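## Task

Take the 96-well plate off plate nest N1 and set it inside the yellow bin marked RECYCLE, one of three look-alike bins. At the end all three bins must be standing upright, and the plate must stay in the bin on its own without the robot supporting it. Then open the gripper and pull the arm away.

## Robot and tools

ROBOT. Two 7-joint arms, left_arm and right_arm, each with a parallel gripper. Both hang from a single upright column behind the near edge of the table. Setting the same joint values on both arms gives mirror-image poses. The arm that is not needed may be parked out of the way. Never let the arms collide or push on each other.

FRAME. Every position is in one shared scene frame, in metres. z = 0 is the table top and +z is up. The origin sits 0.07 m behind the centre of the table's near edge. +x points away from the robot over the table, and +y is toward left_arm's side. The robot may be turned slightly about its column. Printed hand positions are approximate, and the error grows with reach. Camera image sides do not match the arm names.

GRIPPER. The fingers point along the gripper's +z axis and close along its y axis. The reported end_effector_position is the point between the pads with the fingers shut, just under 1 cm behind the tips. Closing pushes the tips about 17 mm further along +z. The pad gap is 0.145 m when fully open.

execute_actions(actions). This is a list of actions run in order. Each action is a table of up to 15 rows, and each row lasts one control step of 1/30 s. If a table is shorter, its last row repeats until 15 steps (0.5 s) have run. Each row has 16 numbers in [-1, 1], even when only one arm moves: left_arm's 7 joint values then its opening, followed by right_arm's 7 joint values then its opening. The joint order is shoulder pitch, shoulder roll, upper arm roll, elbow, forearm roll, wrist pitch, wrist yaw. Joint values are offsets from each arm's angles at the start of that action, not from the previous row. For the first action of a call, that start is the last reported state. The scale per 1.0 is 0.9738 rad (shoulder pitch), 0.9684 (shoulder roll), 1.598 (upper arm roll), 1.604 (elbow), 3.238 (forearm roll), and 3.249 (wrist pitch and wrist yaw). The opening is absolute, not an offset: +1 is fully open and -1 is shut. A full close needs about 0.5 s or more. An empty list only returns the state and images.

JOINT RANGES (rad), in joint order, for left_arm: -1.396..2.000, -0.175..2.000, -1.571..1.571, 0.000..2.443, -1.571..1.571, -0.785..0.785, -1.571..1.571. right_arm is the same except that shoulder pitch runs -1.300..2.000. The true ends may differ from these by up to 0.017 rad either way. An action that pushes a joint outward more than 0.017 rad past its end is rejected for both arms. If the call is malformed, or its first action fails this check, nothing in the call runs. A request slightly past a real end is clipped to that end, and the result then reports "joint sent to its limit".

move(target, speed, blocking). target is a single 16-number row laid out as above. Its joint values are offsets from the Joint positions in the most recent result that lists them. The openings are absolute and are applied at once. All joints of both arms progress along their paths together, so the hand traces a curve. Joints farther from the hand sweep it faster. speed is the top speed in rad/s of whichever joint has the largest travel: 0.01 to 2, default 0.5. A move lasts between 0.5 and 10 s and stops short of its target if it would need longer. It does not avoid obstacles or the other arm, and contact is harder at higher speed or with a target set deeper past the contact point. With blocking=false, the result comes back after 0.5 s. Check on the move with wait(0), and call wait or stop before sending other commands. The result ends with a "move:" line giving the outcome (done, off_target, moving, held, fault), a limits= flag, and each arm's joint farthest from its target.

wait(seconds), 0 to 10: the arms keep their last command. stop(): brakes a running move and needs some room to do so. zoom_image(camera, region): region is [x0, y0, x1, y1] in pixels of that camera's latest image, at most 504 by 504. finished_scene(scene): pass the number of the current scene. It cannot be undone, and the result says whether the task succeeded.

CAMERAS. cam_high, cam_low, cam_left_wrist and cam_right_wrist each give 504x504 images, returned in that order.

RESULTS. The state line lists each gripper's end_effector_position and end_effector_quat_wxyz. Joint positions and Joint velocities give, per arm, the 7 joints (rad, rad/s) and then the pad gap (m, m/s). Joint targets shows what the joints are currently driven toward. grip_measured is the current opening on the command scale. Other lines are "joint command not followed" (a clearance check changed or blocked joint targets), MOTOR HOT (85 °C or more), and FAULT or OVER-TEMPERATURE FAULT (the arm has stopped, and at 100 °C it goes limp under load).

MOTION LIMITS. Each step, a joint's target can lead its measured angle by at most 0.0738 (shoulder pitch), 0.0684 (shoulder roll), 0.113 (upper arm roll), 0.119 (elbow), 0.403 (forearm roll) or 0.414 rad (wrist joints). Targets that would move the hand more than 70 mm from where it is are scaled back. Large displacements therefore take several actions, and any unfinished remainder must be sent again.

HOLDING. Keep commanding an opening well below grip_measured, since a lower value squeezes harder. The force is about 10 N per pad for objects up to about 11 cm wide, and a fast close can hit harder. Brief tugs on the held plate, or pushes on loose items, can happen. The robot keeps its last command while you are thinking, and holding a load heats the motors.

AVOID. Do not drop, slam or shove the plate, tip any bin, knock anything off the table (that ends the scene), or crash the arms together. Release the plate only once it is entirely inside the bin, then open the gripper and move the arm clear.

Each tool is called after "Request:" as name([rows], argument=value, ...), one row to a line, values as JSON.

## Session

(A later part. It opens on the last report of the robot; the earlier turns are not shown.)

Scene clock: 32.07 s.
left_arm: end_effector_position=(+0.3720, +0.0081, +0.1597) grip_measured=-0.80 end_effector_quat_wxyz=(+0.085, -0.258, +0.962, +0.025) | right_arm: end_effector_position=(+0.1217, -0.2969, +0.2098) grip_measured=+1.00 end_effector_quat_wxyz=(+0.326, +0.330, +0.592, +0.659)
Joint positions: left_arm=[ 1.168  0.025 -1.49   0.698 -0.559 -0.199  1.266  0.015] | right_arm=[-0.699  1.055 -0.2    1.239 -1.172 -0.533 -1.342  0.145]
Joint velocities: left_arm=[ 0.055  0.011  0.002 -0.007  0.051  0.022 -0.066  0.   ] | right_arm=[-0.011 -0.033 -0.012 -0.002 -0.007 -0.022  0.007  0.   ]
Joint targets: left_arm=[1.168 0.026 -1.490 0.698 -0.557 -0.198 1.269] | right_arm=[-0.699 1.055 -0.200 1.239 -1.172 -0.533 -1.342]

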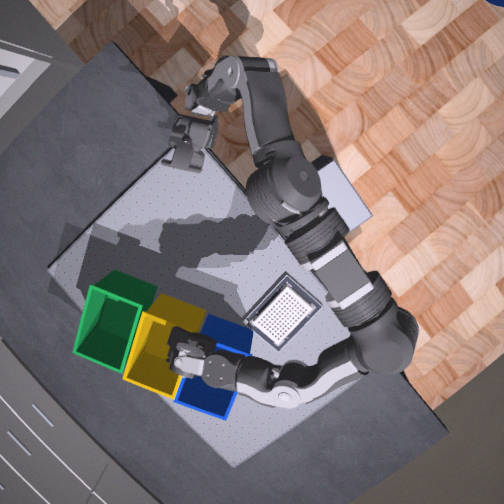

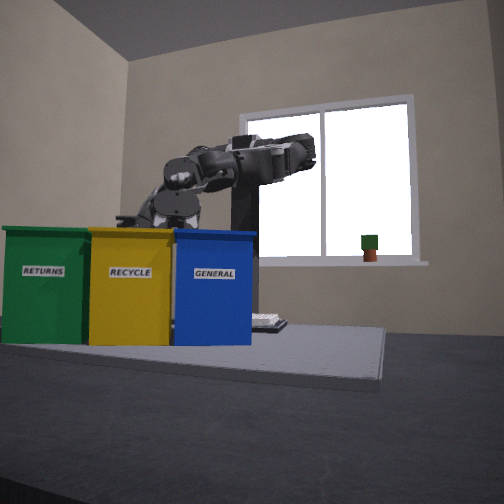

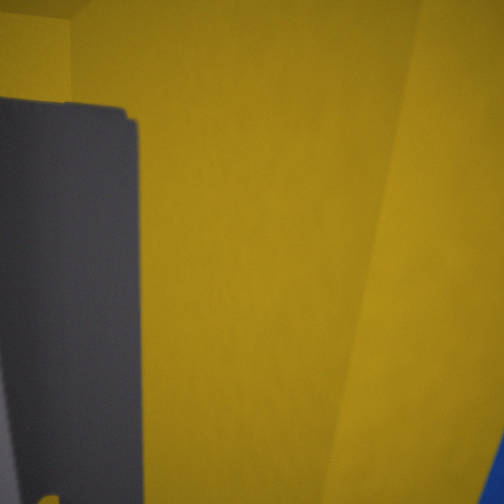

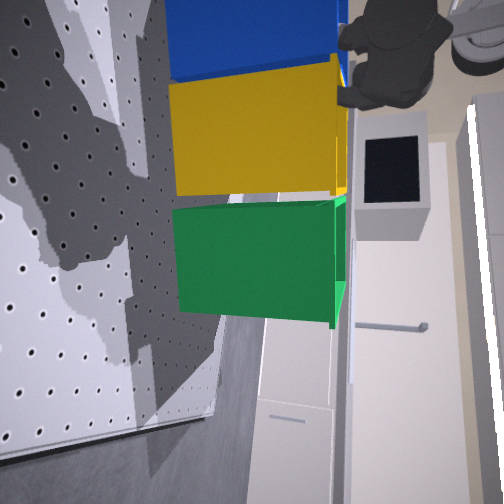

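Request:
move(target=[-0.0135,0.2626,0.0055,0.132,-0.0148,-0.0531,-0.0174,-0.9,0,0,0,0,0,0,0,1], speed=0.3)

Scene clock: 34.53 s.
left_arm: end_effector_position=(+0.3779, +0.0667, +0.1622) grip_measured=-0.82 end_effector_quat_wxyz=(+0.087, -0.193, +0.977, +0.017) | right_arm: end_effector_position=(+0.1217, -0.2969, +0.2098) grip_measured=+1.00 end_effector_quat_wxyz=(+0.326, +0.330, +0.592, +0.659)
Joint positions: left_arm=[ 1.162  0.281 -1.482  0.909 -0.602 -0.368  1.213  0.013] | right_arm=[-0.699  1.055 -0.2    1.239 -1.172 -0.533 -1.342  0.145]
Joint velocities: left_arm=[ 0.011  0.099 -0.007 -0.002  0.022 -0.066 -0.037  0.   ] | right_arm=[ 0.011 -0.077  0.002 -0.007 -0.007  0.066  0.022  0.   ]
Joint targets: left_arm=[1.155 0.280 -1.481 0.909 -0.607 -0.372 1.210] | right_arm=[-0.699 1.055 -0.200 1.239 -1.172 -0.533 -1.342]
move: done; limits=none; left_arm: farthest joint: the shoulder pitch, 0.007 radians from its target (0.014 radians at the start); right_arm: farthest joint: the shoulder pitch, 0.000 radians from its target (0.000 radians at the start)

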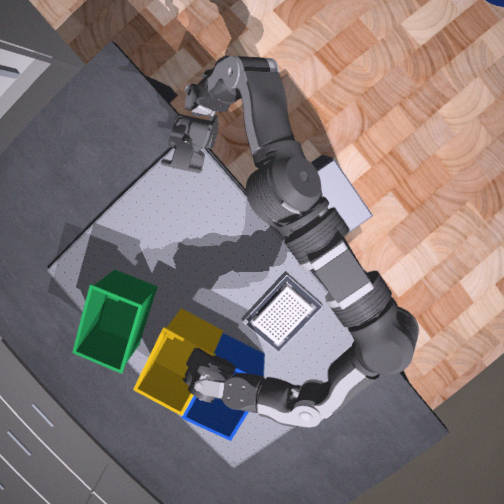

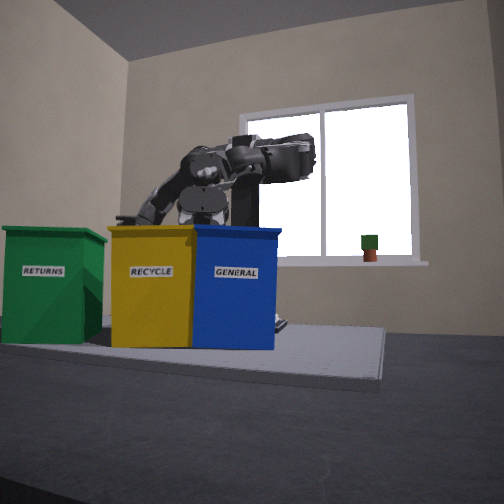

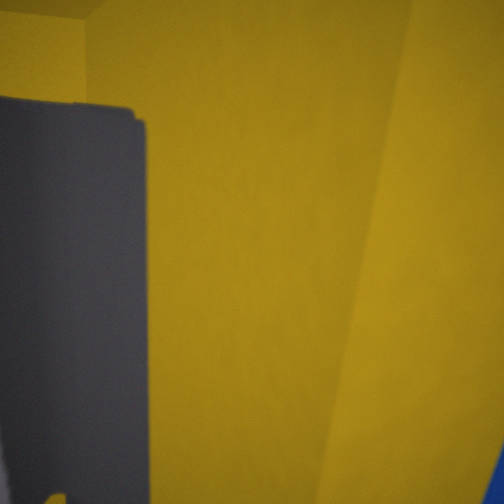

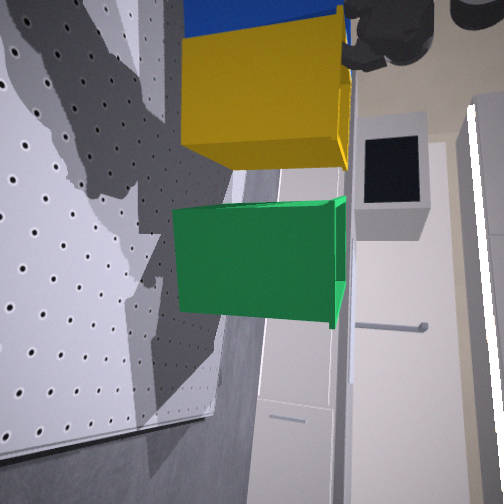

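Request:
move(target=[-0.0672,0.338,0.011,0.2107,-0.0114,-0.0066,-0.0082,-0.9,0,0,0,0,0,0,0,1], speed=0.35)

Scene clock: 36.03 s.
left_arm: end_effector_position=(+0.3488, +0.1316, +0.1616) grip_measured=-0.82 end_effector_quat_wxyz=(+0.087, -0.174, +0.981, +0.014) | right_arm: end_effector_position=(+0.1217, -0.2969, +0.2098) grip_measured=+1.00 end_effector_quat_wxyz=(+0.326, +0.330, +0.592, +0.659)
Joint positions: left_arm=[ 1.104  0.609 -1.466  1.248 -0.633 -0.389  1.188  0.013] | right_arm=[-0.699  1.055 -0.2    1.239 -1.172 -0.533 -1.342  0.145]
Joint velocities: left_arm=[ 0.011 -0.055 -0.022  0.012 -0.066  0.037 -0.007  0.   ] | right_arm=[-0.011 -0.099 -0.007 -0.007 -0.022  0.022 -0.066  0.   ]
Joint targets: left_arm=[1.097 0.608 -1.465 1.247 -0.638 -0.390 1.187] | right_arm=[-0.699 1.055 -0.200 1.239 -1.172 -0.533 -1.342]
move: done; limits=none; left_arm: farthest joint: the shoulder pitch, 0.007 radians from its target (0.066 radians at the start); right_arm: farthest joint: the shoulder pitch, 0.000 radians from its target (0.000 radians at the start)

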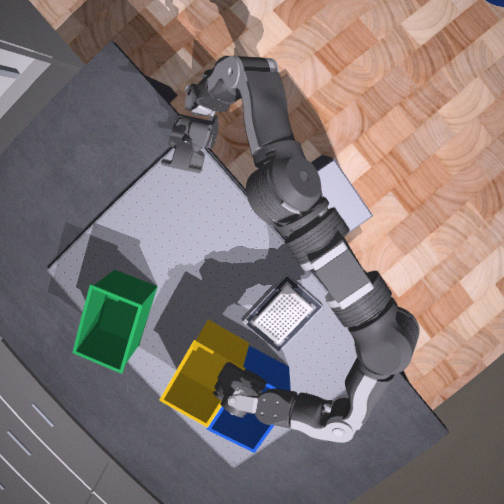

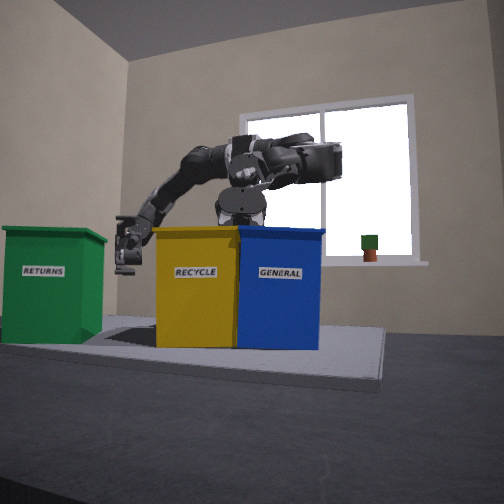

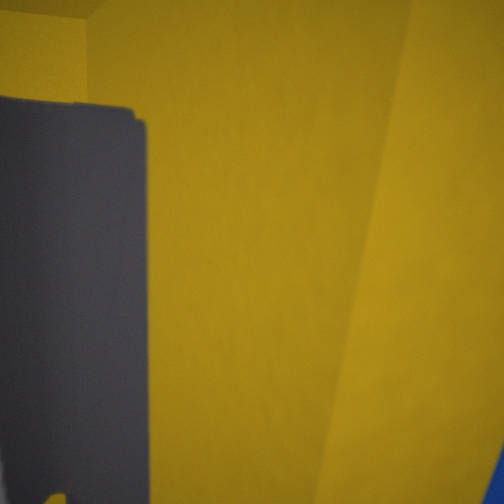

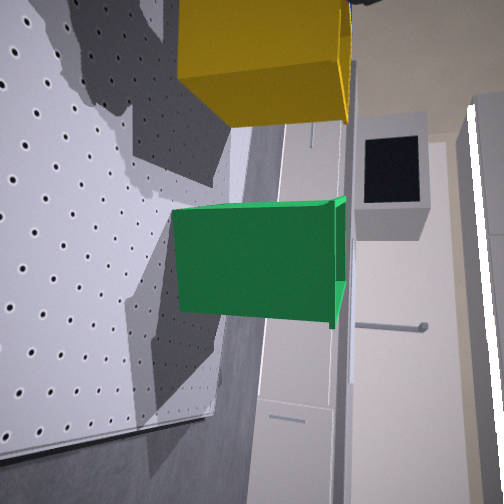

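Request:
move(target=[0.2145,0.0835,-0.023,0.1023,0.0654,0.0054,0.0539,-0.35,0,0,0,0,0,0,0,1], speed=0.3)

Scene clock: 38.40 s.
left_arm: end_effector_position=(+0.3494, +0.1301, +0.2328) grip_measured=-0.35 end_effector_quat_wxyz=(+0.089, -0.172, +0.981, +0.011) | right_arm: end_effector_position=(+0.1217, -0.2969, +0.2098) grip_measured=+1.00 end_effector_quat_wxyz=(+0.326, +0.330, +0.592, +0.659)
Joint positions: left_arm=[ 1.315  0.689 -1.499  1.411 -0.424 -0.374  1.357  0.049] | right_arm=[-0.699  1.055 -0.2    1.239 -1.172 -0.533 -1.342  0.145]
Joint velocities: left_arm=[-0.033 -0.077  0.022 -0.012 -0.051 -0.037 -0.007  0.   ] | right_arm=[-0.011 -0.055  0.007 -0.007 -0.037 -0.066 -0.007  0.   ]
Joint targets: left_arm=[1.312 0.690 -1.503 1.412 -0.422 -0.371 1.363] | right_arm=[-0.699 1.055 -0.200 1.239 -1.172 -0.533 -1.342]
move: done; limits=none; left_arm: farthest joint: the wrist yaw, 0.006 radians from its target (0.175 radians at the start); right_arm: farthest joint: the shoulder pitch, 0.000 radians from its target (0.000 radians at the start)

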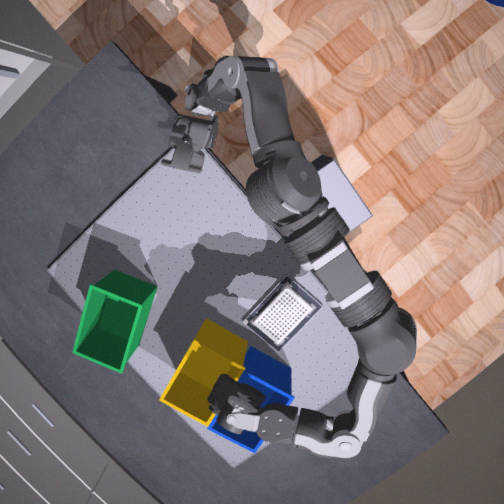

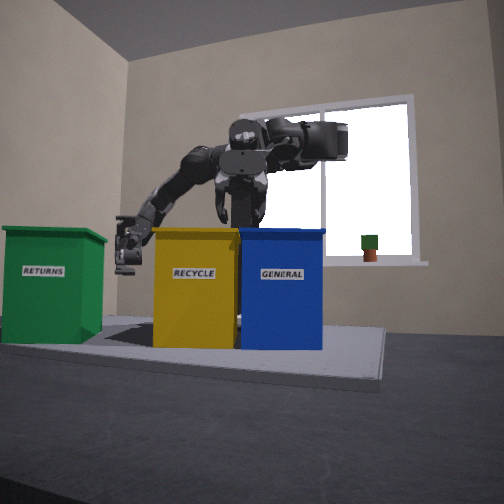

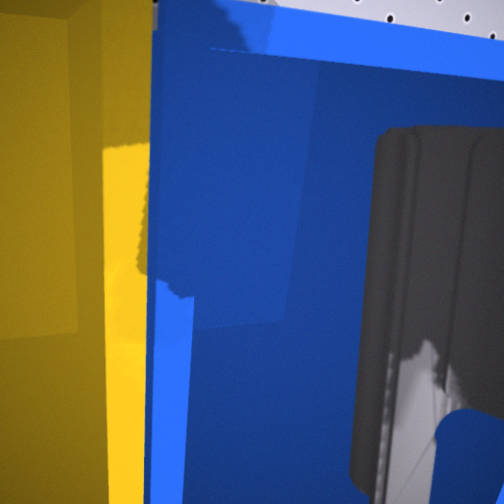

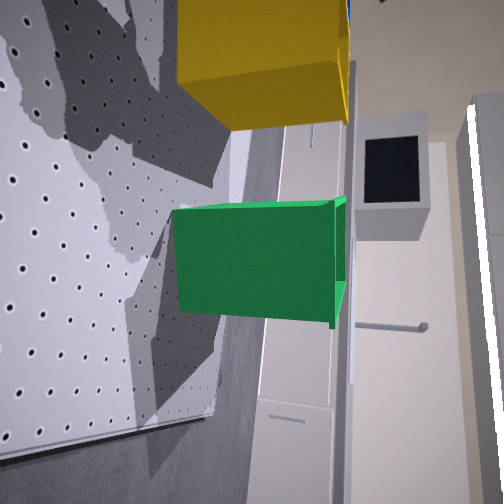

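Request:
zoom_image(camera="cam_low", region=[140, 130, 340, 250])

Region (140, 130, 340, 250) of cam_low's 504x504 image, scaled by 2.520, with more detail than that image has; it fills the top 302 rows of this view, and the rest is white.

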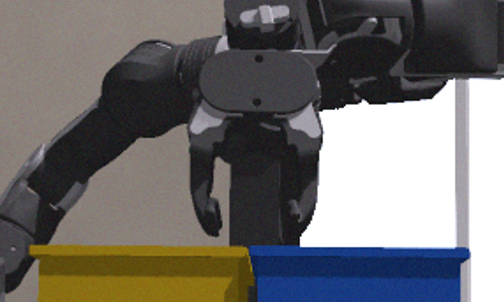

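Request:
move(target=[-0.2412,0.1836,0.0391,0.3761,-0.0219,0.054,0.0339,0.2,0,0,0,0,0,0,0,1], speed=0.7)

Scene clock: 40.90 s.
left_arm: end_effector_position=(+0.2239, +0.1064, +0.2145) grip_measured=+0.20 end_effector_quat_wxyz=(+0.043, -0.063, +0.997, +0.000) | right_arm: end_effector_position=(+0.1217, -0.2969, +0.2098) grip_measured=+1.00 end_effector_quat_wxyz=(+0.326, +0.330, +0.592, +0.659)
Joint positions: left_arm=[ 1.083  0.866 -1.44   2.014 -0.493 -0.201  1.461  0.09 ] | right_arm=[-0.699  1.055 -0.2    1.239 -1.172 -0.533 -1.342  0.145]
Joint velocities: left_arm=[ 0.011 -0.055 -0.002 -0.002 -0.022 -0.037  0.051 -0.   ] | right_arm=[ 0.055 -0.055  0.007 -0.012 -0.022 -0.007  0.022  0.   ]
Joint targets: left_arm=[1.081 0.867 -1.436 2.014 -0.494 -0.198 1.467] | right_arm=[-0.699 1.055 -0.200 1.239 -1.172 -0.533 -1.342]
move: done; limits=none; left_arm: farthest joint: the wrist yaw, 0.006 radians from its target (0.110 radians at the start); right_arm: farthest joint: the shoulder pitch, 0.000 radians from its target (0.000 radians at the start)

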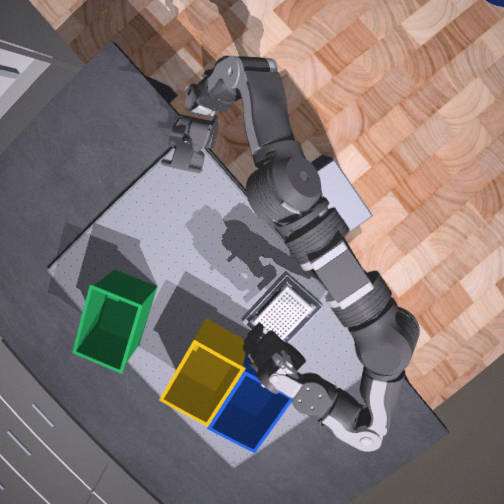

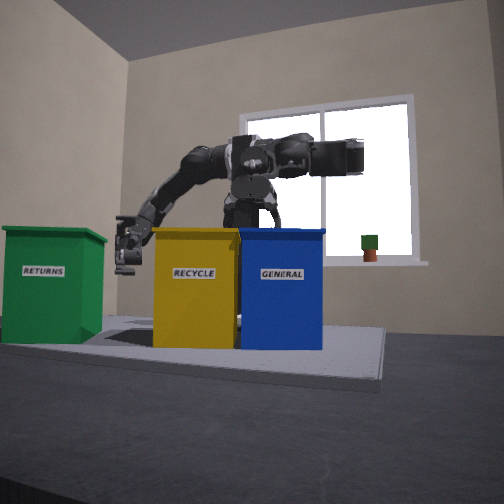

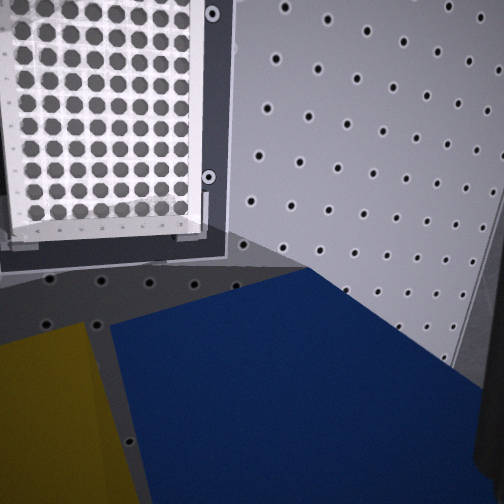

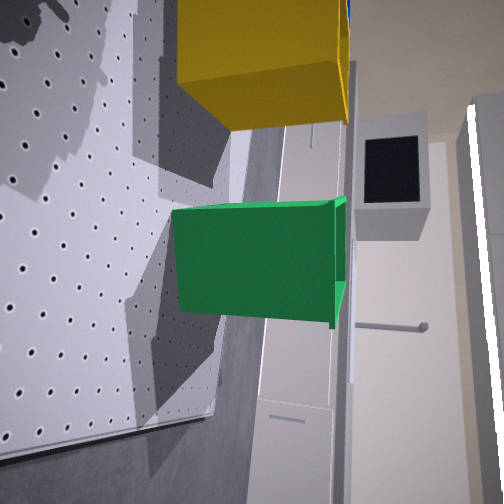

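Request:
zoom_image(camera="cam_high", region=[150, 290, 330, 460])

Request:
zoom_image(camera="cam_left_wrist", region=[0, 0, 280, 280])

Region (150, 290, 330, 460) of cam_high's 504x504 image, scaled by 2.800, with more detail than that image has.

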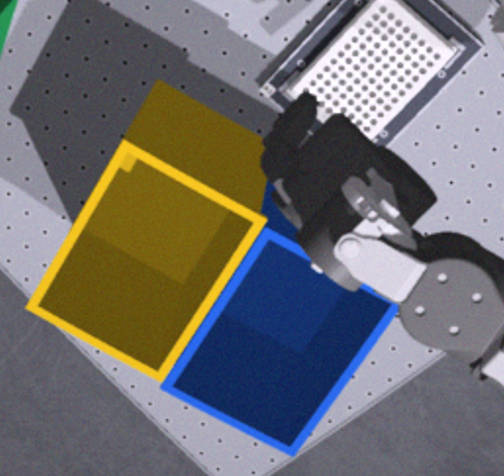

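Region (0, 0, 280, 280) of cam_left_wrist's 504x504 image, scaled by 1.800, with more detail than that image has.

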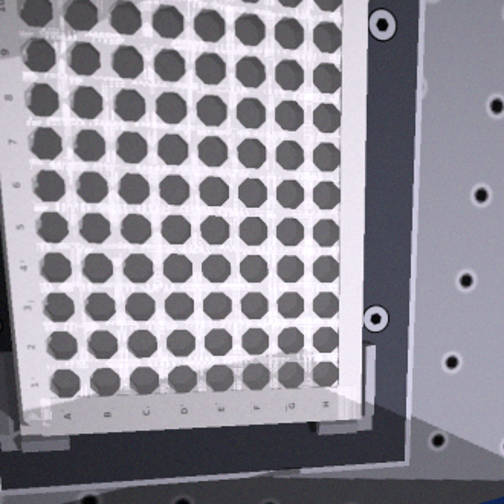

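Request:
zoom_image(camera="cam_left_wrist", region=[170, 0, 450, 280])

Region (170, 0, 450, 280) of cam_left_wrist's 504x504 image, scaled by 1.800, with more detail than that image has.

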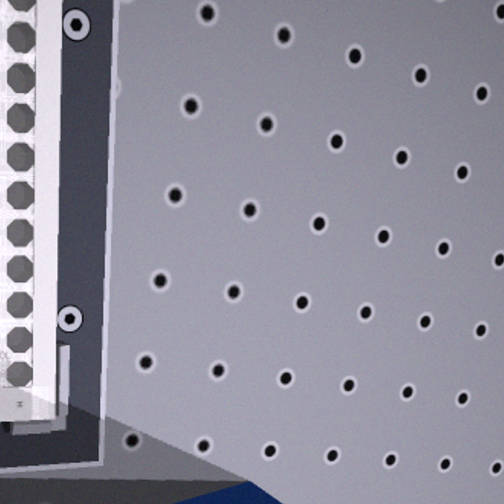

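Request:
move(target=[-0.5701,-0.1425,0.0643,-0.1768,-0.1654,-0.0096,-0.0814,0.42,0,0,0,0,0,0,0,1], speed=0.6)

Scene clock: 44.47 s.
left_arm: end_effector_position=(+0.1896, +0.1084, +0.0855) grip_measured=+0.42 end_effector_quat_wxyz=(+0.042, -0.070, +0.997, +0.006) | right_arm: end_effector_position=(+0.1217, -0.2969, +0.2098) grip_measured=+1.00 end_effector_quat_wxyz=(+0.326, +0.330, +0.592, +0.659)
Joint positions: left_arm=[ 0.527  0.73  -1.339  1.734 -1.027 -0.23   1.203  0.106] | right_arm=[-0.699  1.055 -0.2    1.239 -1.172 -0.533 -1.342  0.145]
Joint velocities: left_arm=[-0.077  0.055  0.007  0.012 -0.051 -0.037 -0.037  0.   ] | right_arm=[ 0.055 -0.077  0.002 -0.012 -0.037  0.007 -0.007  0.   ]
Joint targets: left_arm=[0.528 0.728 -1.337 1.731 -1.028 -0.233 1.197] | right_arm=[-0.699 1.055 -0.200 1.239 -1.172 -0.533 -1.342]
move: done; limits=none; left_arm: farthest joint: the wrist yaw, 0.006 radians from its target (0.265 radians at the start); right_arm: farthest joint: the shoulder pitch, 0.000 radians from its target (0.000 radians at the start)

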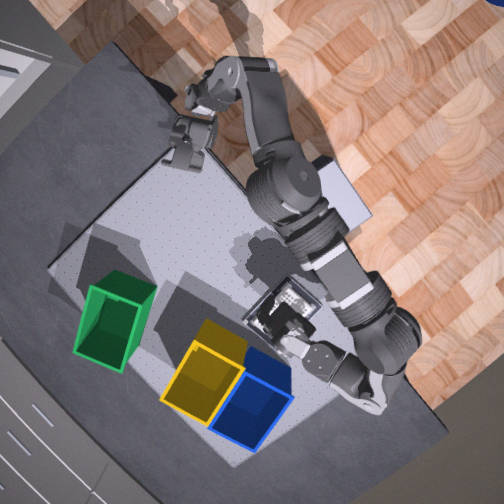

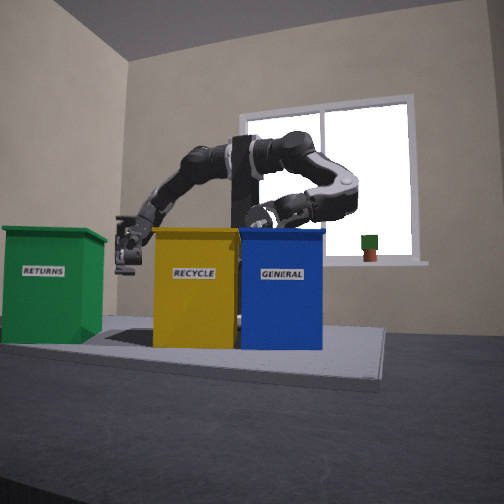

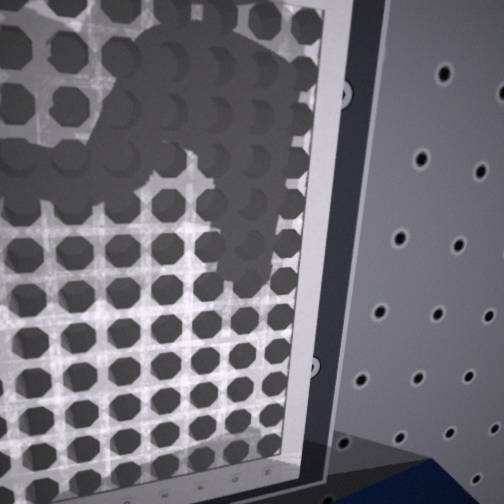

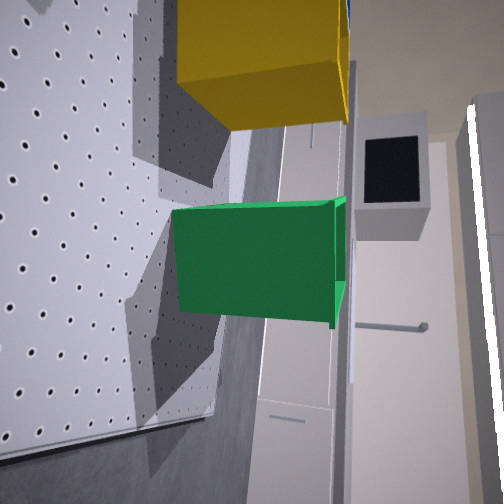

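Request:
zoom_image(camera="cam_left_wrist", region=[0, 224, 400, 504])

Request:
zoom_image(camera="cam_high", region=[230, 265, 340, 365])

Region (0, 224, 400, 504) of cam_left_wrist's 504x504 image, scaled by 1.260, with more detail than that image has; it fills the top 353 rows of this view, and the rest is white.

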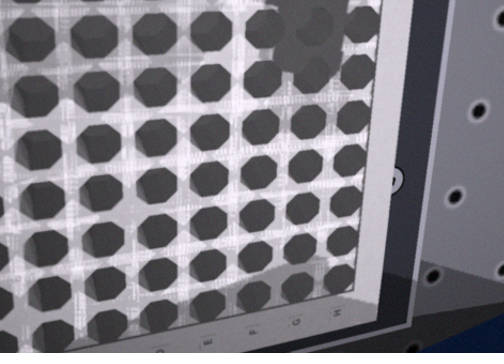

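Region (230, 265, 340, 365) of cam_high's 504x504 image, scaled by 4.582, with more detail than that image has; it fills the top 458 rows of this view, and the rest is white.

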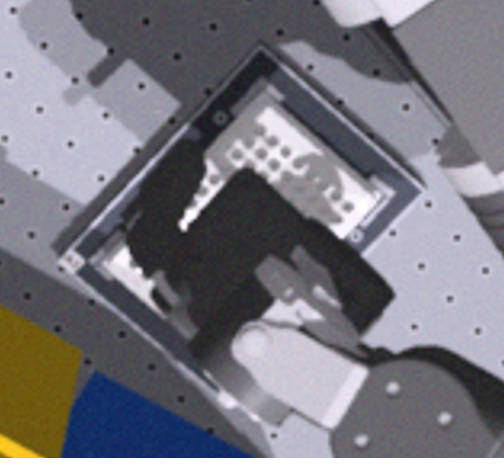

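Request:
move(target=[-0.0422,-0.1289,-0.0123,-0.2039,-0.0361,-0.0181,-0.0685,0.38,0,0,0,0,0,0,0,1], speed=0.3)

Scene clock: 49.33 s.
left_arm: end_effector_position=(+0.2040, +0.1122, +0.0312) grip_measured=+0.38 end_effector_quat_wxyz=(+0.045, -0.072, +0.996, +0.004) | right_arm: end_effector_position=(+0.1217, -0.2969, +0.2098) grip_measured=+1.00 end_effector_quat_wxyz=(+0.326, +0.330, +0.592, +0.659)
Joint positions: left_arm=[ 0.488  0.606 -1.356  1.409 -1.142 -0.286  0.986  0.103] | right_arm=[-0.699  1.055 -0.2    1.239 -1.172 -0.533 -1.342  0.145]
Joint velocities: left_arm=[ 0.011  0.011  0.012 -0.012  0.051 -0.022 -0.037  0.   ] | right_arm=[-0.033  0.055  0.012 -0.017  0.051 -0.007 -0.051  0.   ]
Joint targets: left_arm=[0.486 0.605 -1.359 1.407 -1.144 -0.288 0.980] | right_arm=[-0.699 1.055 -0.200 1.239 -1.172 -0.533 -1.342]
move: done; limits=none; left_arm: farthest joint: the wrist yaw, 0.006 radians from its target (0.222 radians at the start); right_arm: farthest joint: the shoulder pitch, 0.000 radians from its target (0.000 radians at the start)

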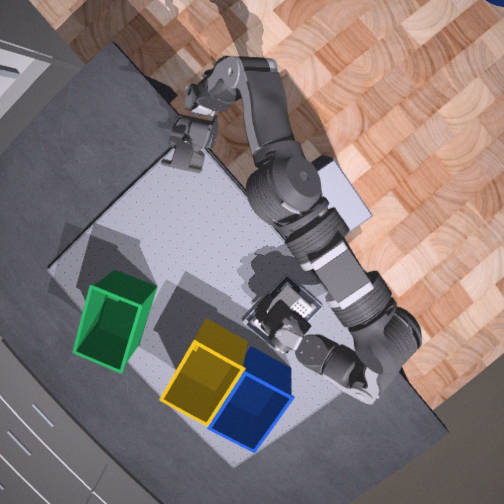

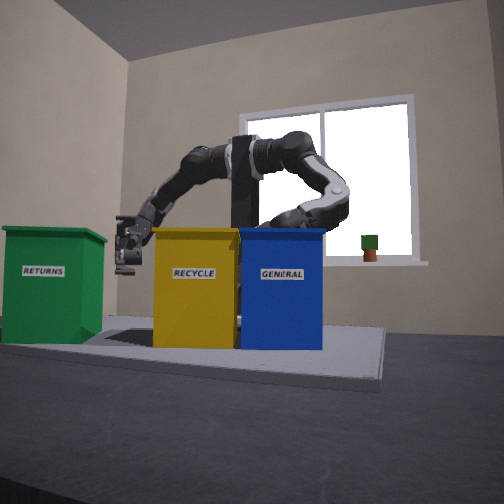

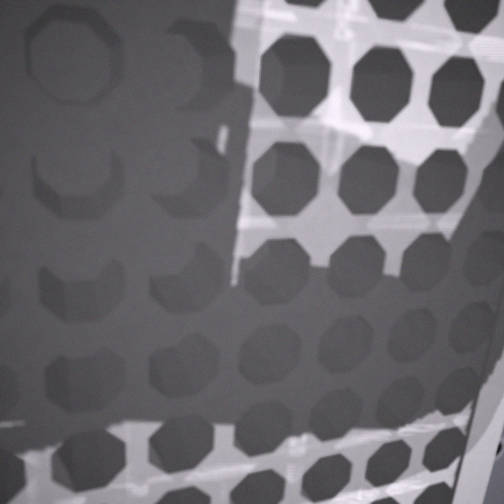

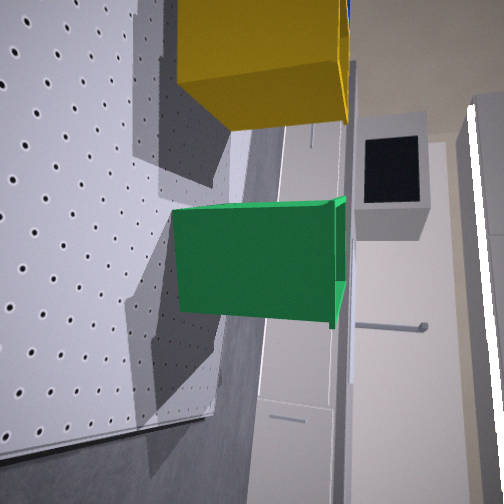

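Request:
execute_actions([
  [[-0.002,-0.0006,-0.0003,-0.0004,-0.0005,0.0002,-0.0005,0.36,0,0,0,0,0,0,0,1],[-0.004,-0.0012,-0.0006,-0.0008,-0.001,0.0004,-0.001,0.345,0,0,0,0,0,0,0,1],[-0.006,-0.0018,-0.0009,-0.0013,-0.0016,0.0006,-0.0014,0.33,0,0,0,0,0,0,0,1],[-0.008,-0.0024,-0.0011,-0.0017,-0.0021,0.0008,-0.0019,0.315,0,0,0,0,0,0,0,1],[-0.01,-0.003,-0.0014,-0.0021,-0.0026,0.001,-0.0024,0.3,0,0,0,0,0,0,0,1],[-0.012,-0.0035,-0.0017,-0.0025,-0.0031,0.0011,-0.0028,0.285,0,0,0,0,0,0,0,1],[-0.0135,-0.004,-0.0019,-0.0029,-0.0036,0.0013,-0.0032,0.27,0,0,0,0,0,0,0,1],[-0.0135,-0.004,-0.0019,-0.0029,-0.0036,0.0013,-0.0032,0.255,0,0,0,0,0,0,0,1],[-0.0135,-0.004,-0.0019,-0.0029,-0.0036,0.0013,-0.0032,0.24,0,0,0,0,0,0,0,1],[-0.0135,-0.004,-0.0019,-0.0029,-0.0036,0.0013,-0.0032,0.225,0,0,0,0,0,0,0,1],[-0.0135,-0.004,-0.0019,-0.0029,-0.0036,0.0013,-0.0032,0.21,0,0,0,0,0,0,0,1],[-0.0135,-0.004,-0.0019,-0.0029,-0.0036,0.0013,-0.0032,0.195,0,0,0,0,0,0,0,1],[-0.0135,-0.004,-0.0019,-0.0029,-0.0036,0.0013,-0.0032,0.18,0,0,0,0,0,0,0,1],[-0.0135,-0.004,-0.0019,-0.0029,-0.0036,0.0013,-0.0032,0.165,0,0,0,0,0,0,0,1],[-0.0135,-0.004,-0.0019,-0.0029,-0.0036,0.0013,-0.0032,0.15,0,0,0,0,0,0,0,1]],
  [[0,0,0,0,0,0,0,0.13,0,0,0,0,0,0,0,1],[0,0,0,0,0,0,0,0.11,0,0,0,0,0,0,0,1],[0,0,0,0,0,0,0,0.09,0,0,0,0,0,0,0,1],[0,0,0,0,0,0,0,0.07,0,0,0,0,0,0,0,1],[0,0,0,0,0,0,0,0.04,0,0,0,0,0,0,0,1],[0,0,0,0,0,0,0,0.01,0,0,0,0,0,0,0,1],[0,0,0,0,0,0,0,-0.02,0,0,0,0,0,0,0,1],[0,0,0,0,0,0,0,-0.05,0,0,0,0,0,0,0,1],[0,0,0,0,0,0,0,-0.08,0,0,0,0,0,0,0,1],[0,0,0,0,0,0,0,-0.11,0,0,0,0,0,0,0,1],[0,0,0,0,0,0,0,-0.14,0,0,0,0,0,0,0,1],[0,0,0,0,0,0,0,-0.17,0,0,0,0,0,0,0,1],[0,0,0,0,0,0,0,-0.2,0,0,0,0,0,0,0,1]],
])

Scene clock: 52.23 s.
left_arm: end_effector_position=(+0.2007, +0.1132, +0.0299) grip_measured=+0.12 end_effector_quat_wxyz=(+0.044, -0.068, +0.997, +0.010) | right_arm: end_effector_position=(+0.1217, -0.2969, +0.2098) grip_measured=+1.00 end_effector_quat_wxyz=(+0.326, +0.330, +0.592, +0.659)
Joint positions: left_arm=[ 0.479  0.605 -1.356  1.411 -1.151 -0.287  0.996  0.085] | right_arm=[-0.699  1.055 -0.2    1.239 -1.172 -0.533 -1.342  0.145]
Joint velocities: left_arm=[-0.011 -0.055 -0.017 -0.007 -0.037  0.066 -0.051  0.   ] | right_arm=[-0.055 -0.143 -0.007 -0.002 -0.022  0.007 -0.007 -0.   ]
Joint targets: left_arm=[0.478 0.605 -1.356 1.408 -1.151 -0.286 0.995] | right_arm=[-0.699 1.055 -0.200 1.239 -1.172 -0.533 -1.342]

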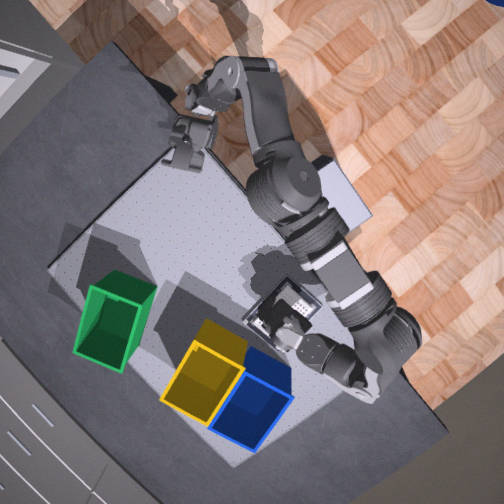

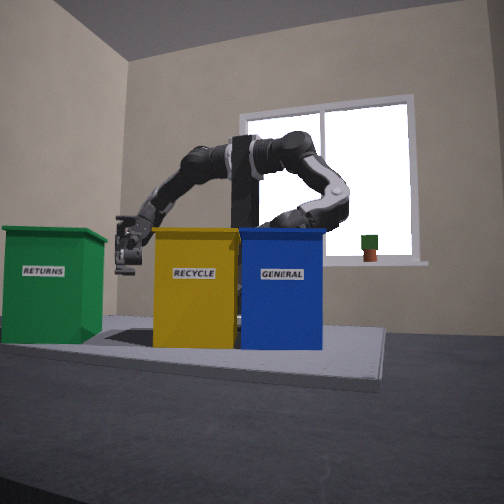

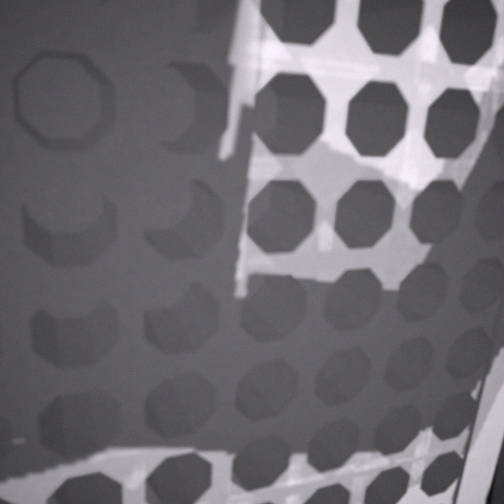

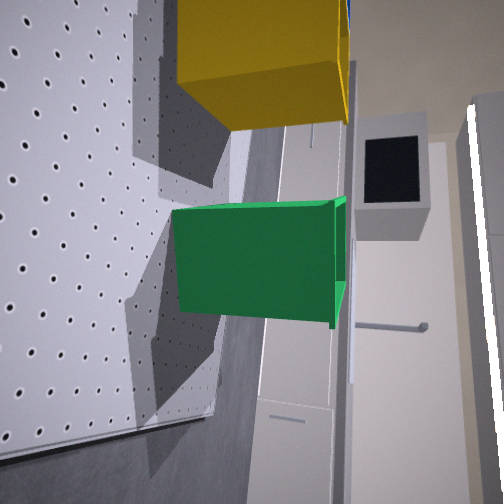

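Request:
move(target=[0.0358,0.0732,0.0072,0.1012,0.0215,0.0034,0.0335,-0.25,0,0,0,0,0,0,0,1], speed=0.2)

Scene clock: 53.93 s.
left_arm: end_effector_position=(+0.1992, +0.1124, +0.0588) grip_measured=+0.12 end_effector_quat_wxyz=(+0.042, -0.066, +0.997, +0.008) | right_arm: end_effector_position=(+0.1217, -0.2969, +0.2098) grip_measured=+1.00 end_effector_quat_wxyz=(+0.326, +0.330, +0.592, +0.659)
Joint positions: left_arm=[ 0.513  0.675 -1.347  1.572 -1.082 -0.279  1.099  0.085] | right_arm=[-0.699  1.055 -0.2    1.239 -1.172 -0.533 -1.342  0.145]
Joint velocities: left_arm=[-0.055 -0.077 -0.002  0.022  0.007  0.037  0.007  0.   ] | right_arm=[-0.033 -0.055  0.002 -0.002 -0.037  0.007  0.022  0.   ]
Joint targets: left_arm=[0.514 0.676 -1.344 1.574 -1.081 -0.276 1.105] | right_arm=[-0.699 1.055 -0.200 1.239 -1.172 -0.533 -1.342]
move: done; limits=none; left_arm: farthest joint: the wrist yaw, 0.006 radians from its target (0.109 radians at the start); right_arm: farthest joint: the shoulder pitch, 0.000 radians from its target (0.000 radians at the start)

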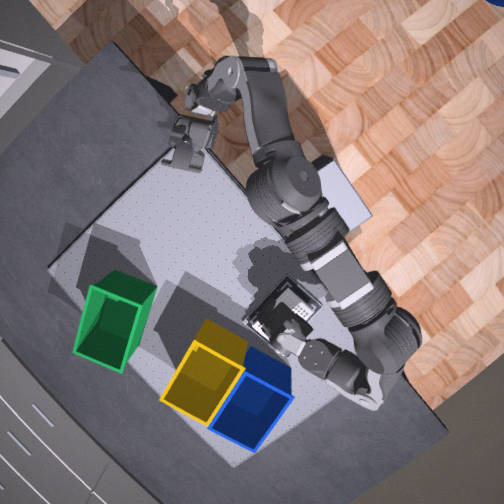

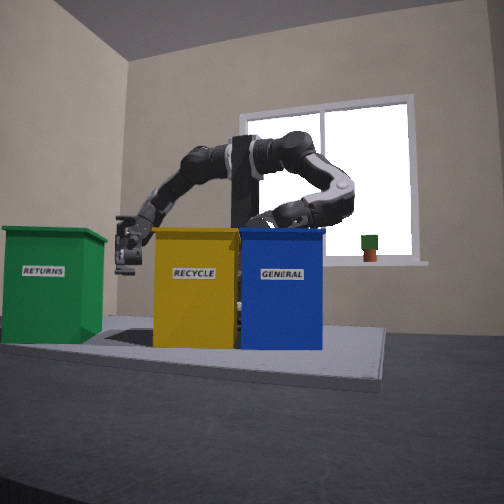

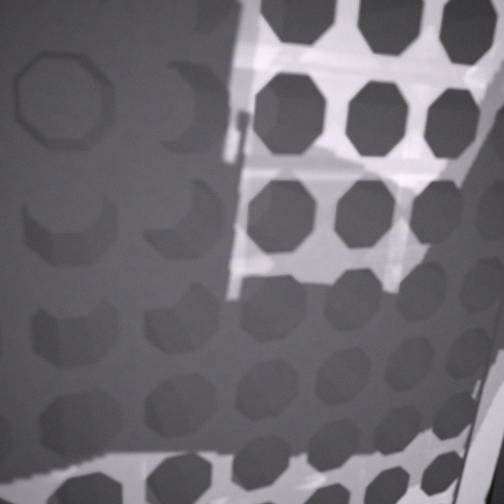

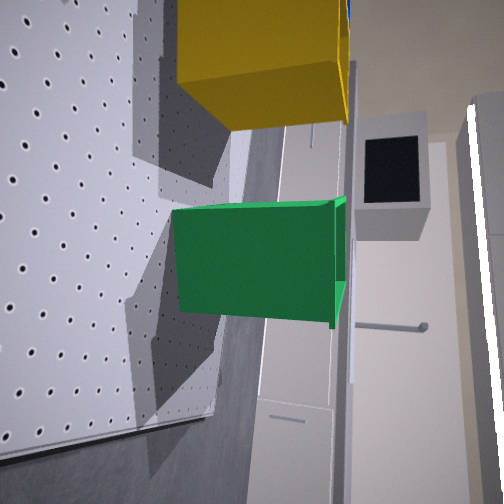

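Request:
move(target=[0.6535,0.237,-0.105,0.3532,0.1917,0.0684,0.1153,-0.25,0,0,0,0,0,0,0,1], speed=0.55)

Scene clock: 56.40 s.
left_arm: end_effector_position=(+0.2030, +0.1061, +0.2246) grip_measured=+0.12 end_effector_quat_wxyz=(+0.045, -0.084, +0.995, -0.000) | right_arm: end_effector_position=(+0.1217, -0.2969, +0.2098) grip_measured=+1.00 end_effector_quat_wxyz=(+0.326, +0.330, +0.592, +0.659)
Joint positions: left_arm=[ 1.149  0.903 -1.511  2.138 -0.464 -0.059  1.468  0.085] | right_arm=[-0.699  1.055 -0.2    1.239 -1.172 -0.533 -1.342  0.145]
Joint velocities: left_arm=[-0.033 -0.033 -0.017  0.007  0.051  0.066  0.007 -0.   ] | right_arm=[ 0.033 -0.077  0.002  0.007  0.007  0.051 -0.037  0.   ]
Joint targets: left_arm=[1.149 0.904 -1.515 2.138 -0.462 -0.057 1.474] | right_arm=[-0.699 1.055 -0.200 1.239 -1.172 -0.533 -1.342]
move: done; limits=none; left_arm: farthest joint: the wrist yaw, 0.006 radians from its target (0.375 radians at the start); right_arm: farthest joint: the shoulder pitch, 0.000 radians from its target (0.000 radians at the start)

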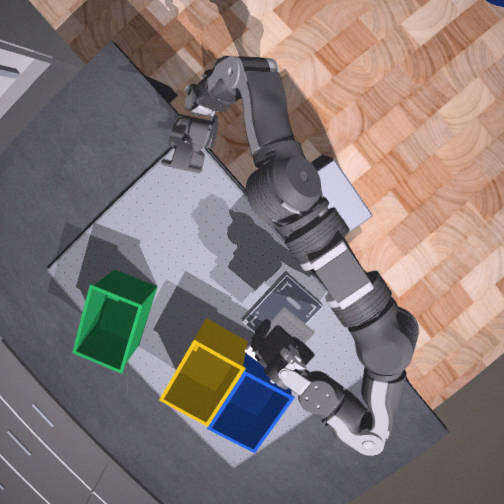

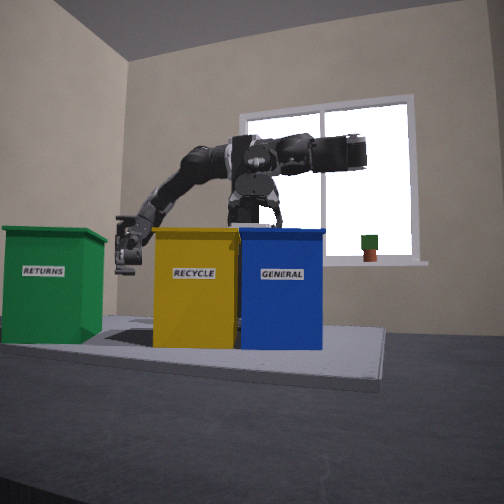

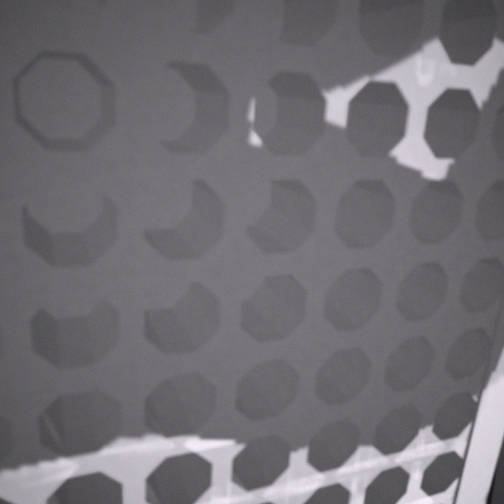

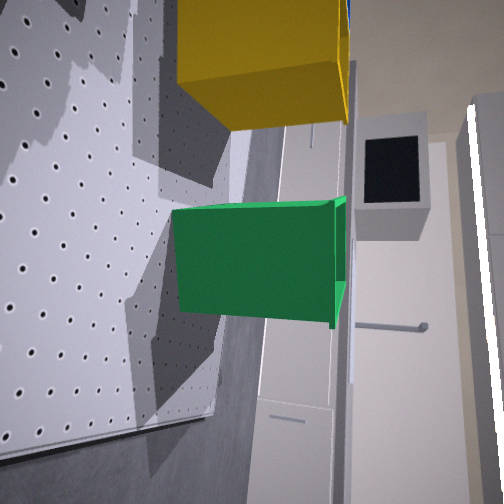

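Request:
zoom_image(camera="cam_low", region=[200, 160, 320, 250])

Region (200, 160, 320, 250) of cam_low's 504x504 image, scaled by 4.200, with more detail than that image has; it fills the top 378 rows of this view, and the rest is white.

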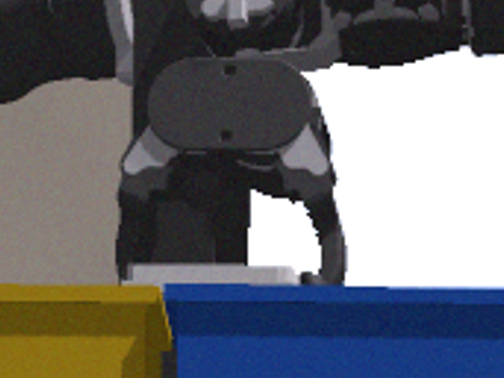

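Request:
move(target=[0.2063,-0.5872,-0.0029,-0.774,0.0069,-0.1418,-0.052,-0.25,0,0,0,0,0,0,0,1], speed=0.8)

Scene clock: 59.47 s.
left_arm: end_effector_position=(+0.4019, +0.0866, +0.2245) grip_measured=+0.12 end_effector_quat_wxyz=(+0.084, -0.174, +0.981, +0.017) | right_arm: end_effector_position=(+0.1217, -0.2969, +0.2098) grip_measured=+1.00 end_effector_quat_wxyz=(+0.326, +0.330, +0.592, +0.659)
Joint positions: left_arm=[ 1.347  0.335 -1.512  0.898 -0.442 -0.517  1.305  0.085] | right_arm=[-0.699  1.055 -0.2    1.239 -1.172 -0.533 -1.342  0.145]
Joint velocities: left_arm=[ 0.033 -0.033  0.007 -0.007 -0.037 -0.022  0.007  0.   ] | right_arm=[-0.055 -0.033  0.002 -0.002  0.081  0.022 -0.037  0.   ]
Joint targets: left_arm=[1.349 0.334 -1.516 0.897 -0.441 -0.520 1.299] | right_arm=[-0.699 1.055 -0.200 1.239 -1.172 -0.533 -1.342]
move: done; limits=none; left_arm: farthest joint: the wrist yaw, 0.006 radians from its target (0.169 radians at the start); right_arm: farthest joint: the shoulder pitch, 0.000 radians from its target (0.000 radians at the start)

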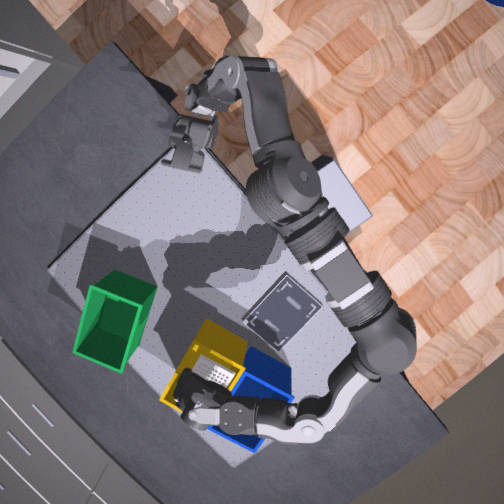

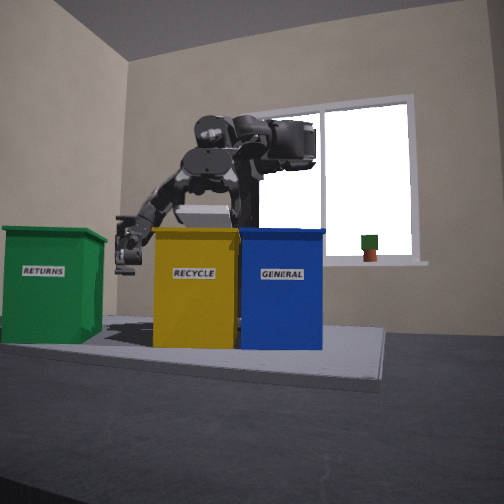

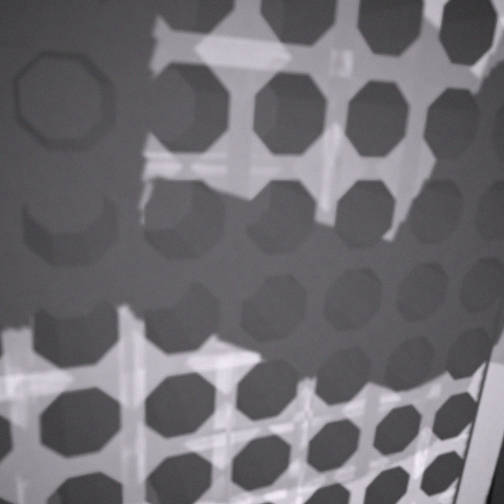

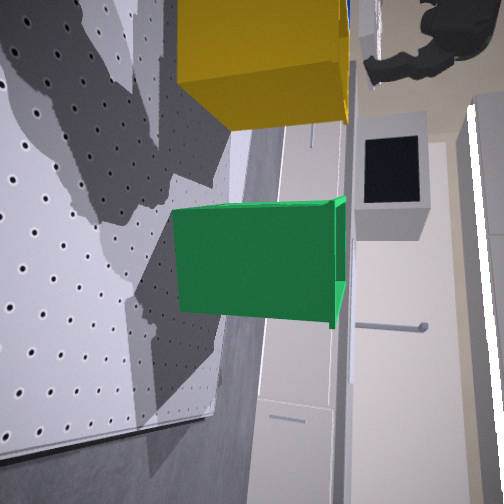

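Request:
zoom_image(camera="cam_low", region=[140, 160, 260, 250])

Request:
zoom_image(camera="cam_high", region=[150, 320, 270, 440])

Request:
zoom_image(camera="cam_right_wrist", region=[300, 0, 460, 140])

Region (140, 160, 260, 250) of cam_low's 504x504 image, scaled by 4.200, with more detail than that image has; it fills the top 378 rows of this view, and the rest is white.

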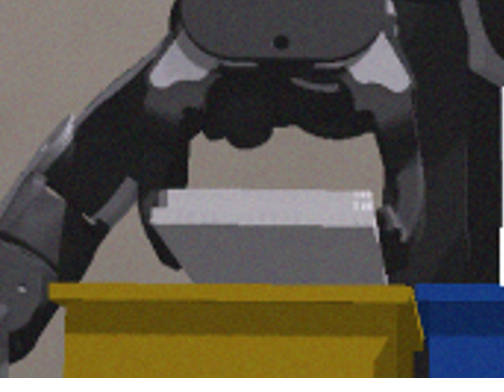

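Region (150, 320, 270, 440) of cam_high's 504x504 image, scaled by 4.200, with more detail than that image has.

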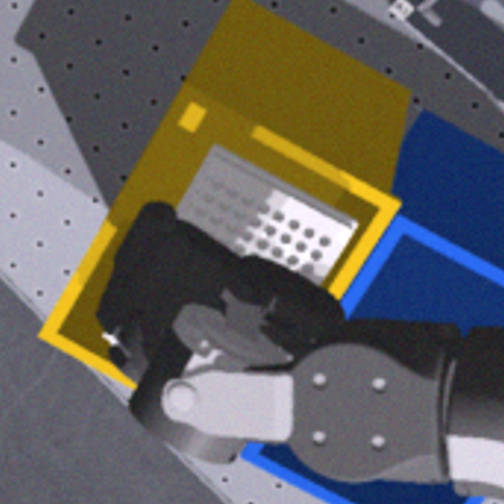

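Region (300, 0, 460, 140) of cam_right_wrist's 504x504 image, scaled by 3.150, with more detail than that image has; it fills the top 441 rows of this view, and the rest is white.

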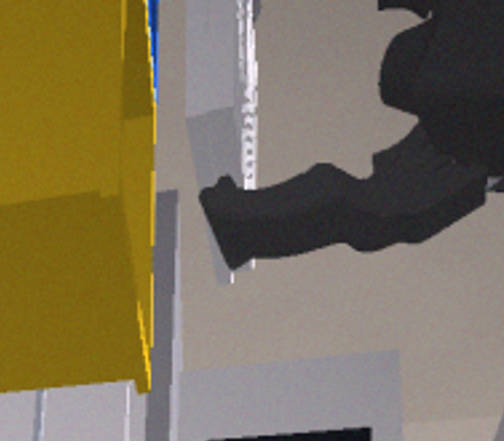

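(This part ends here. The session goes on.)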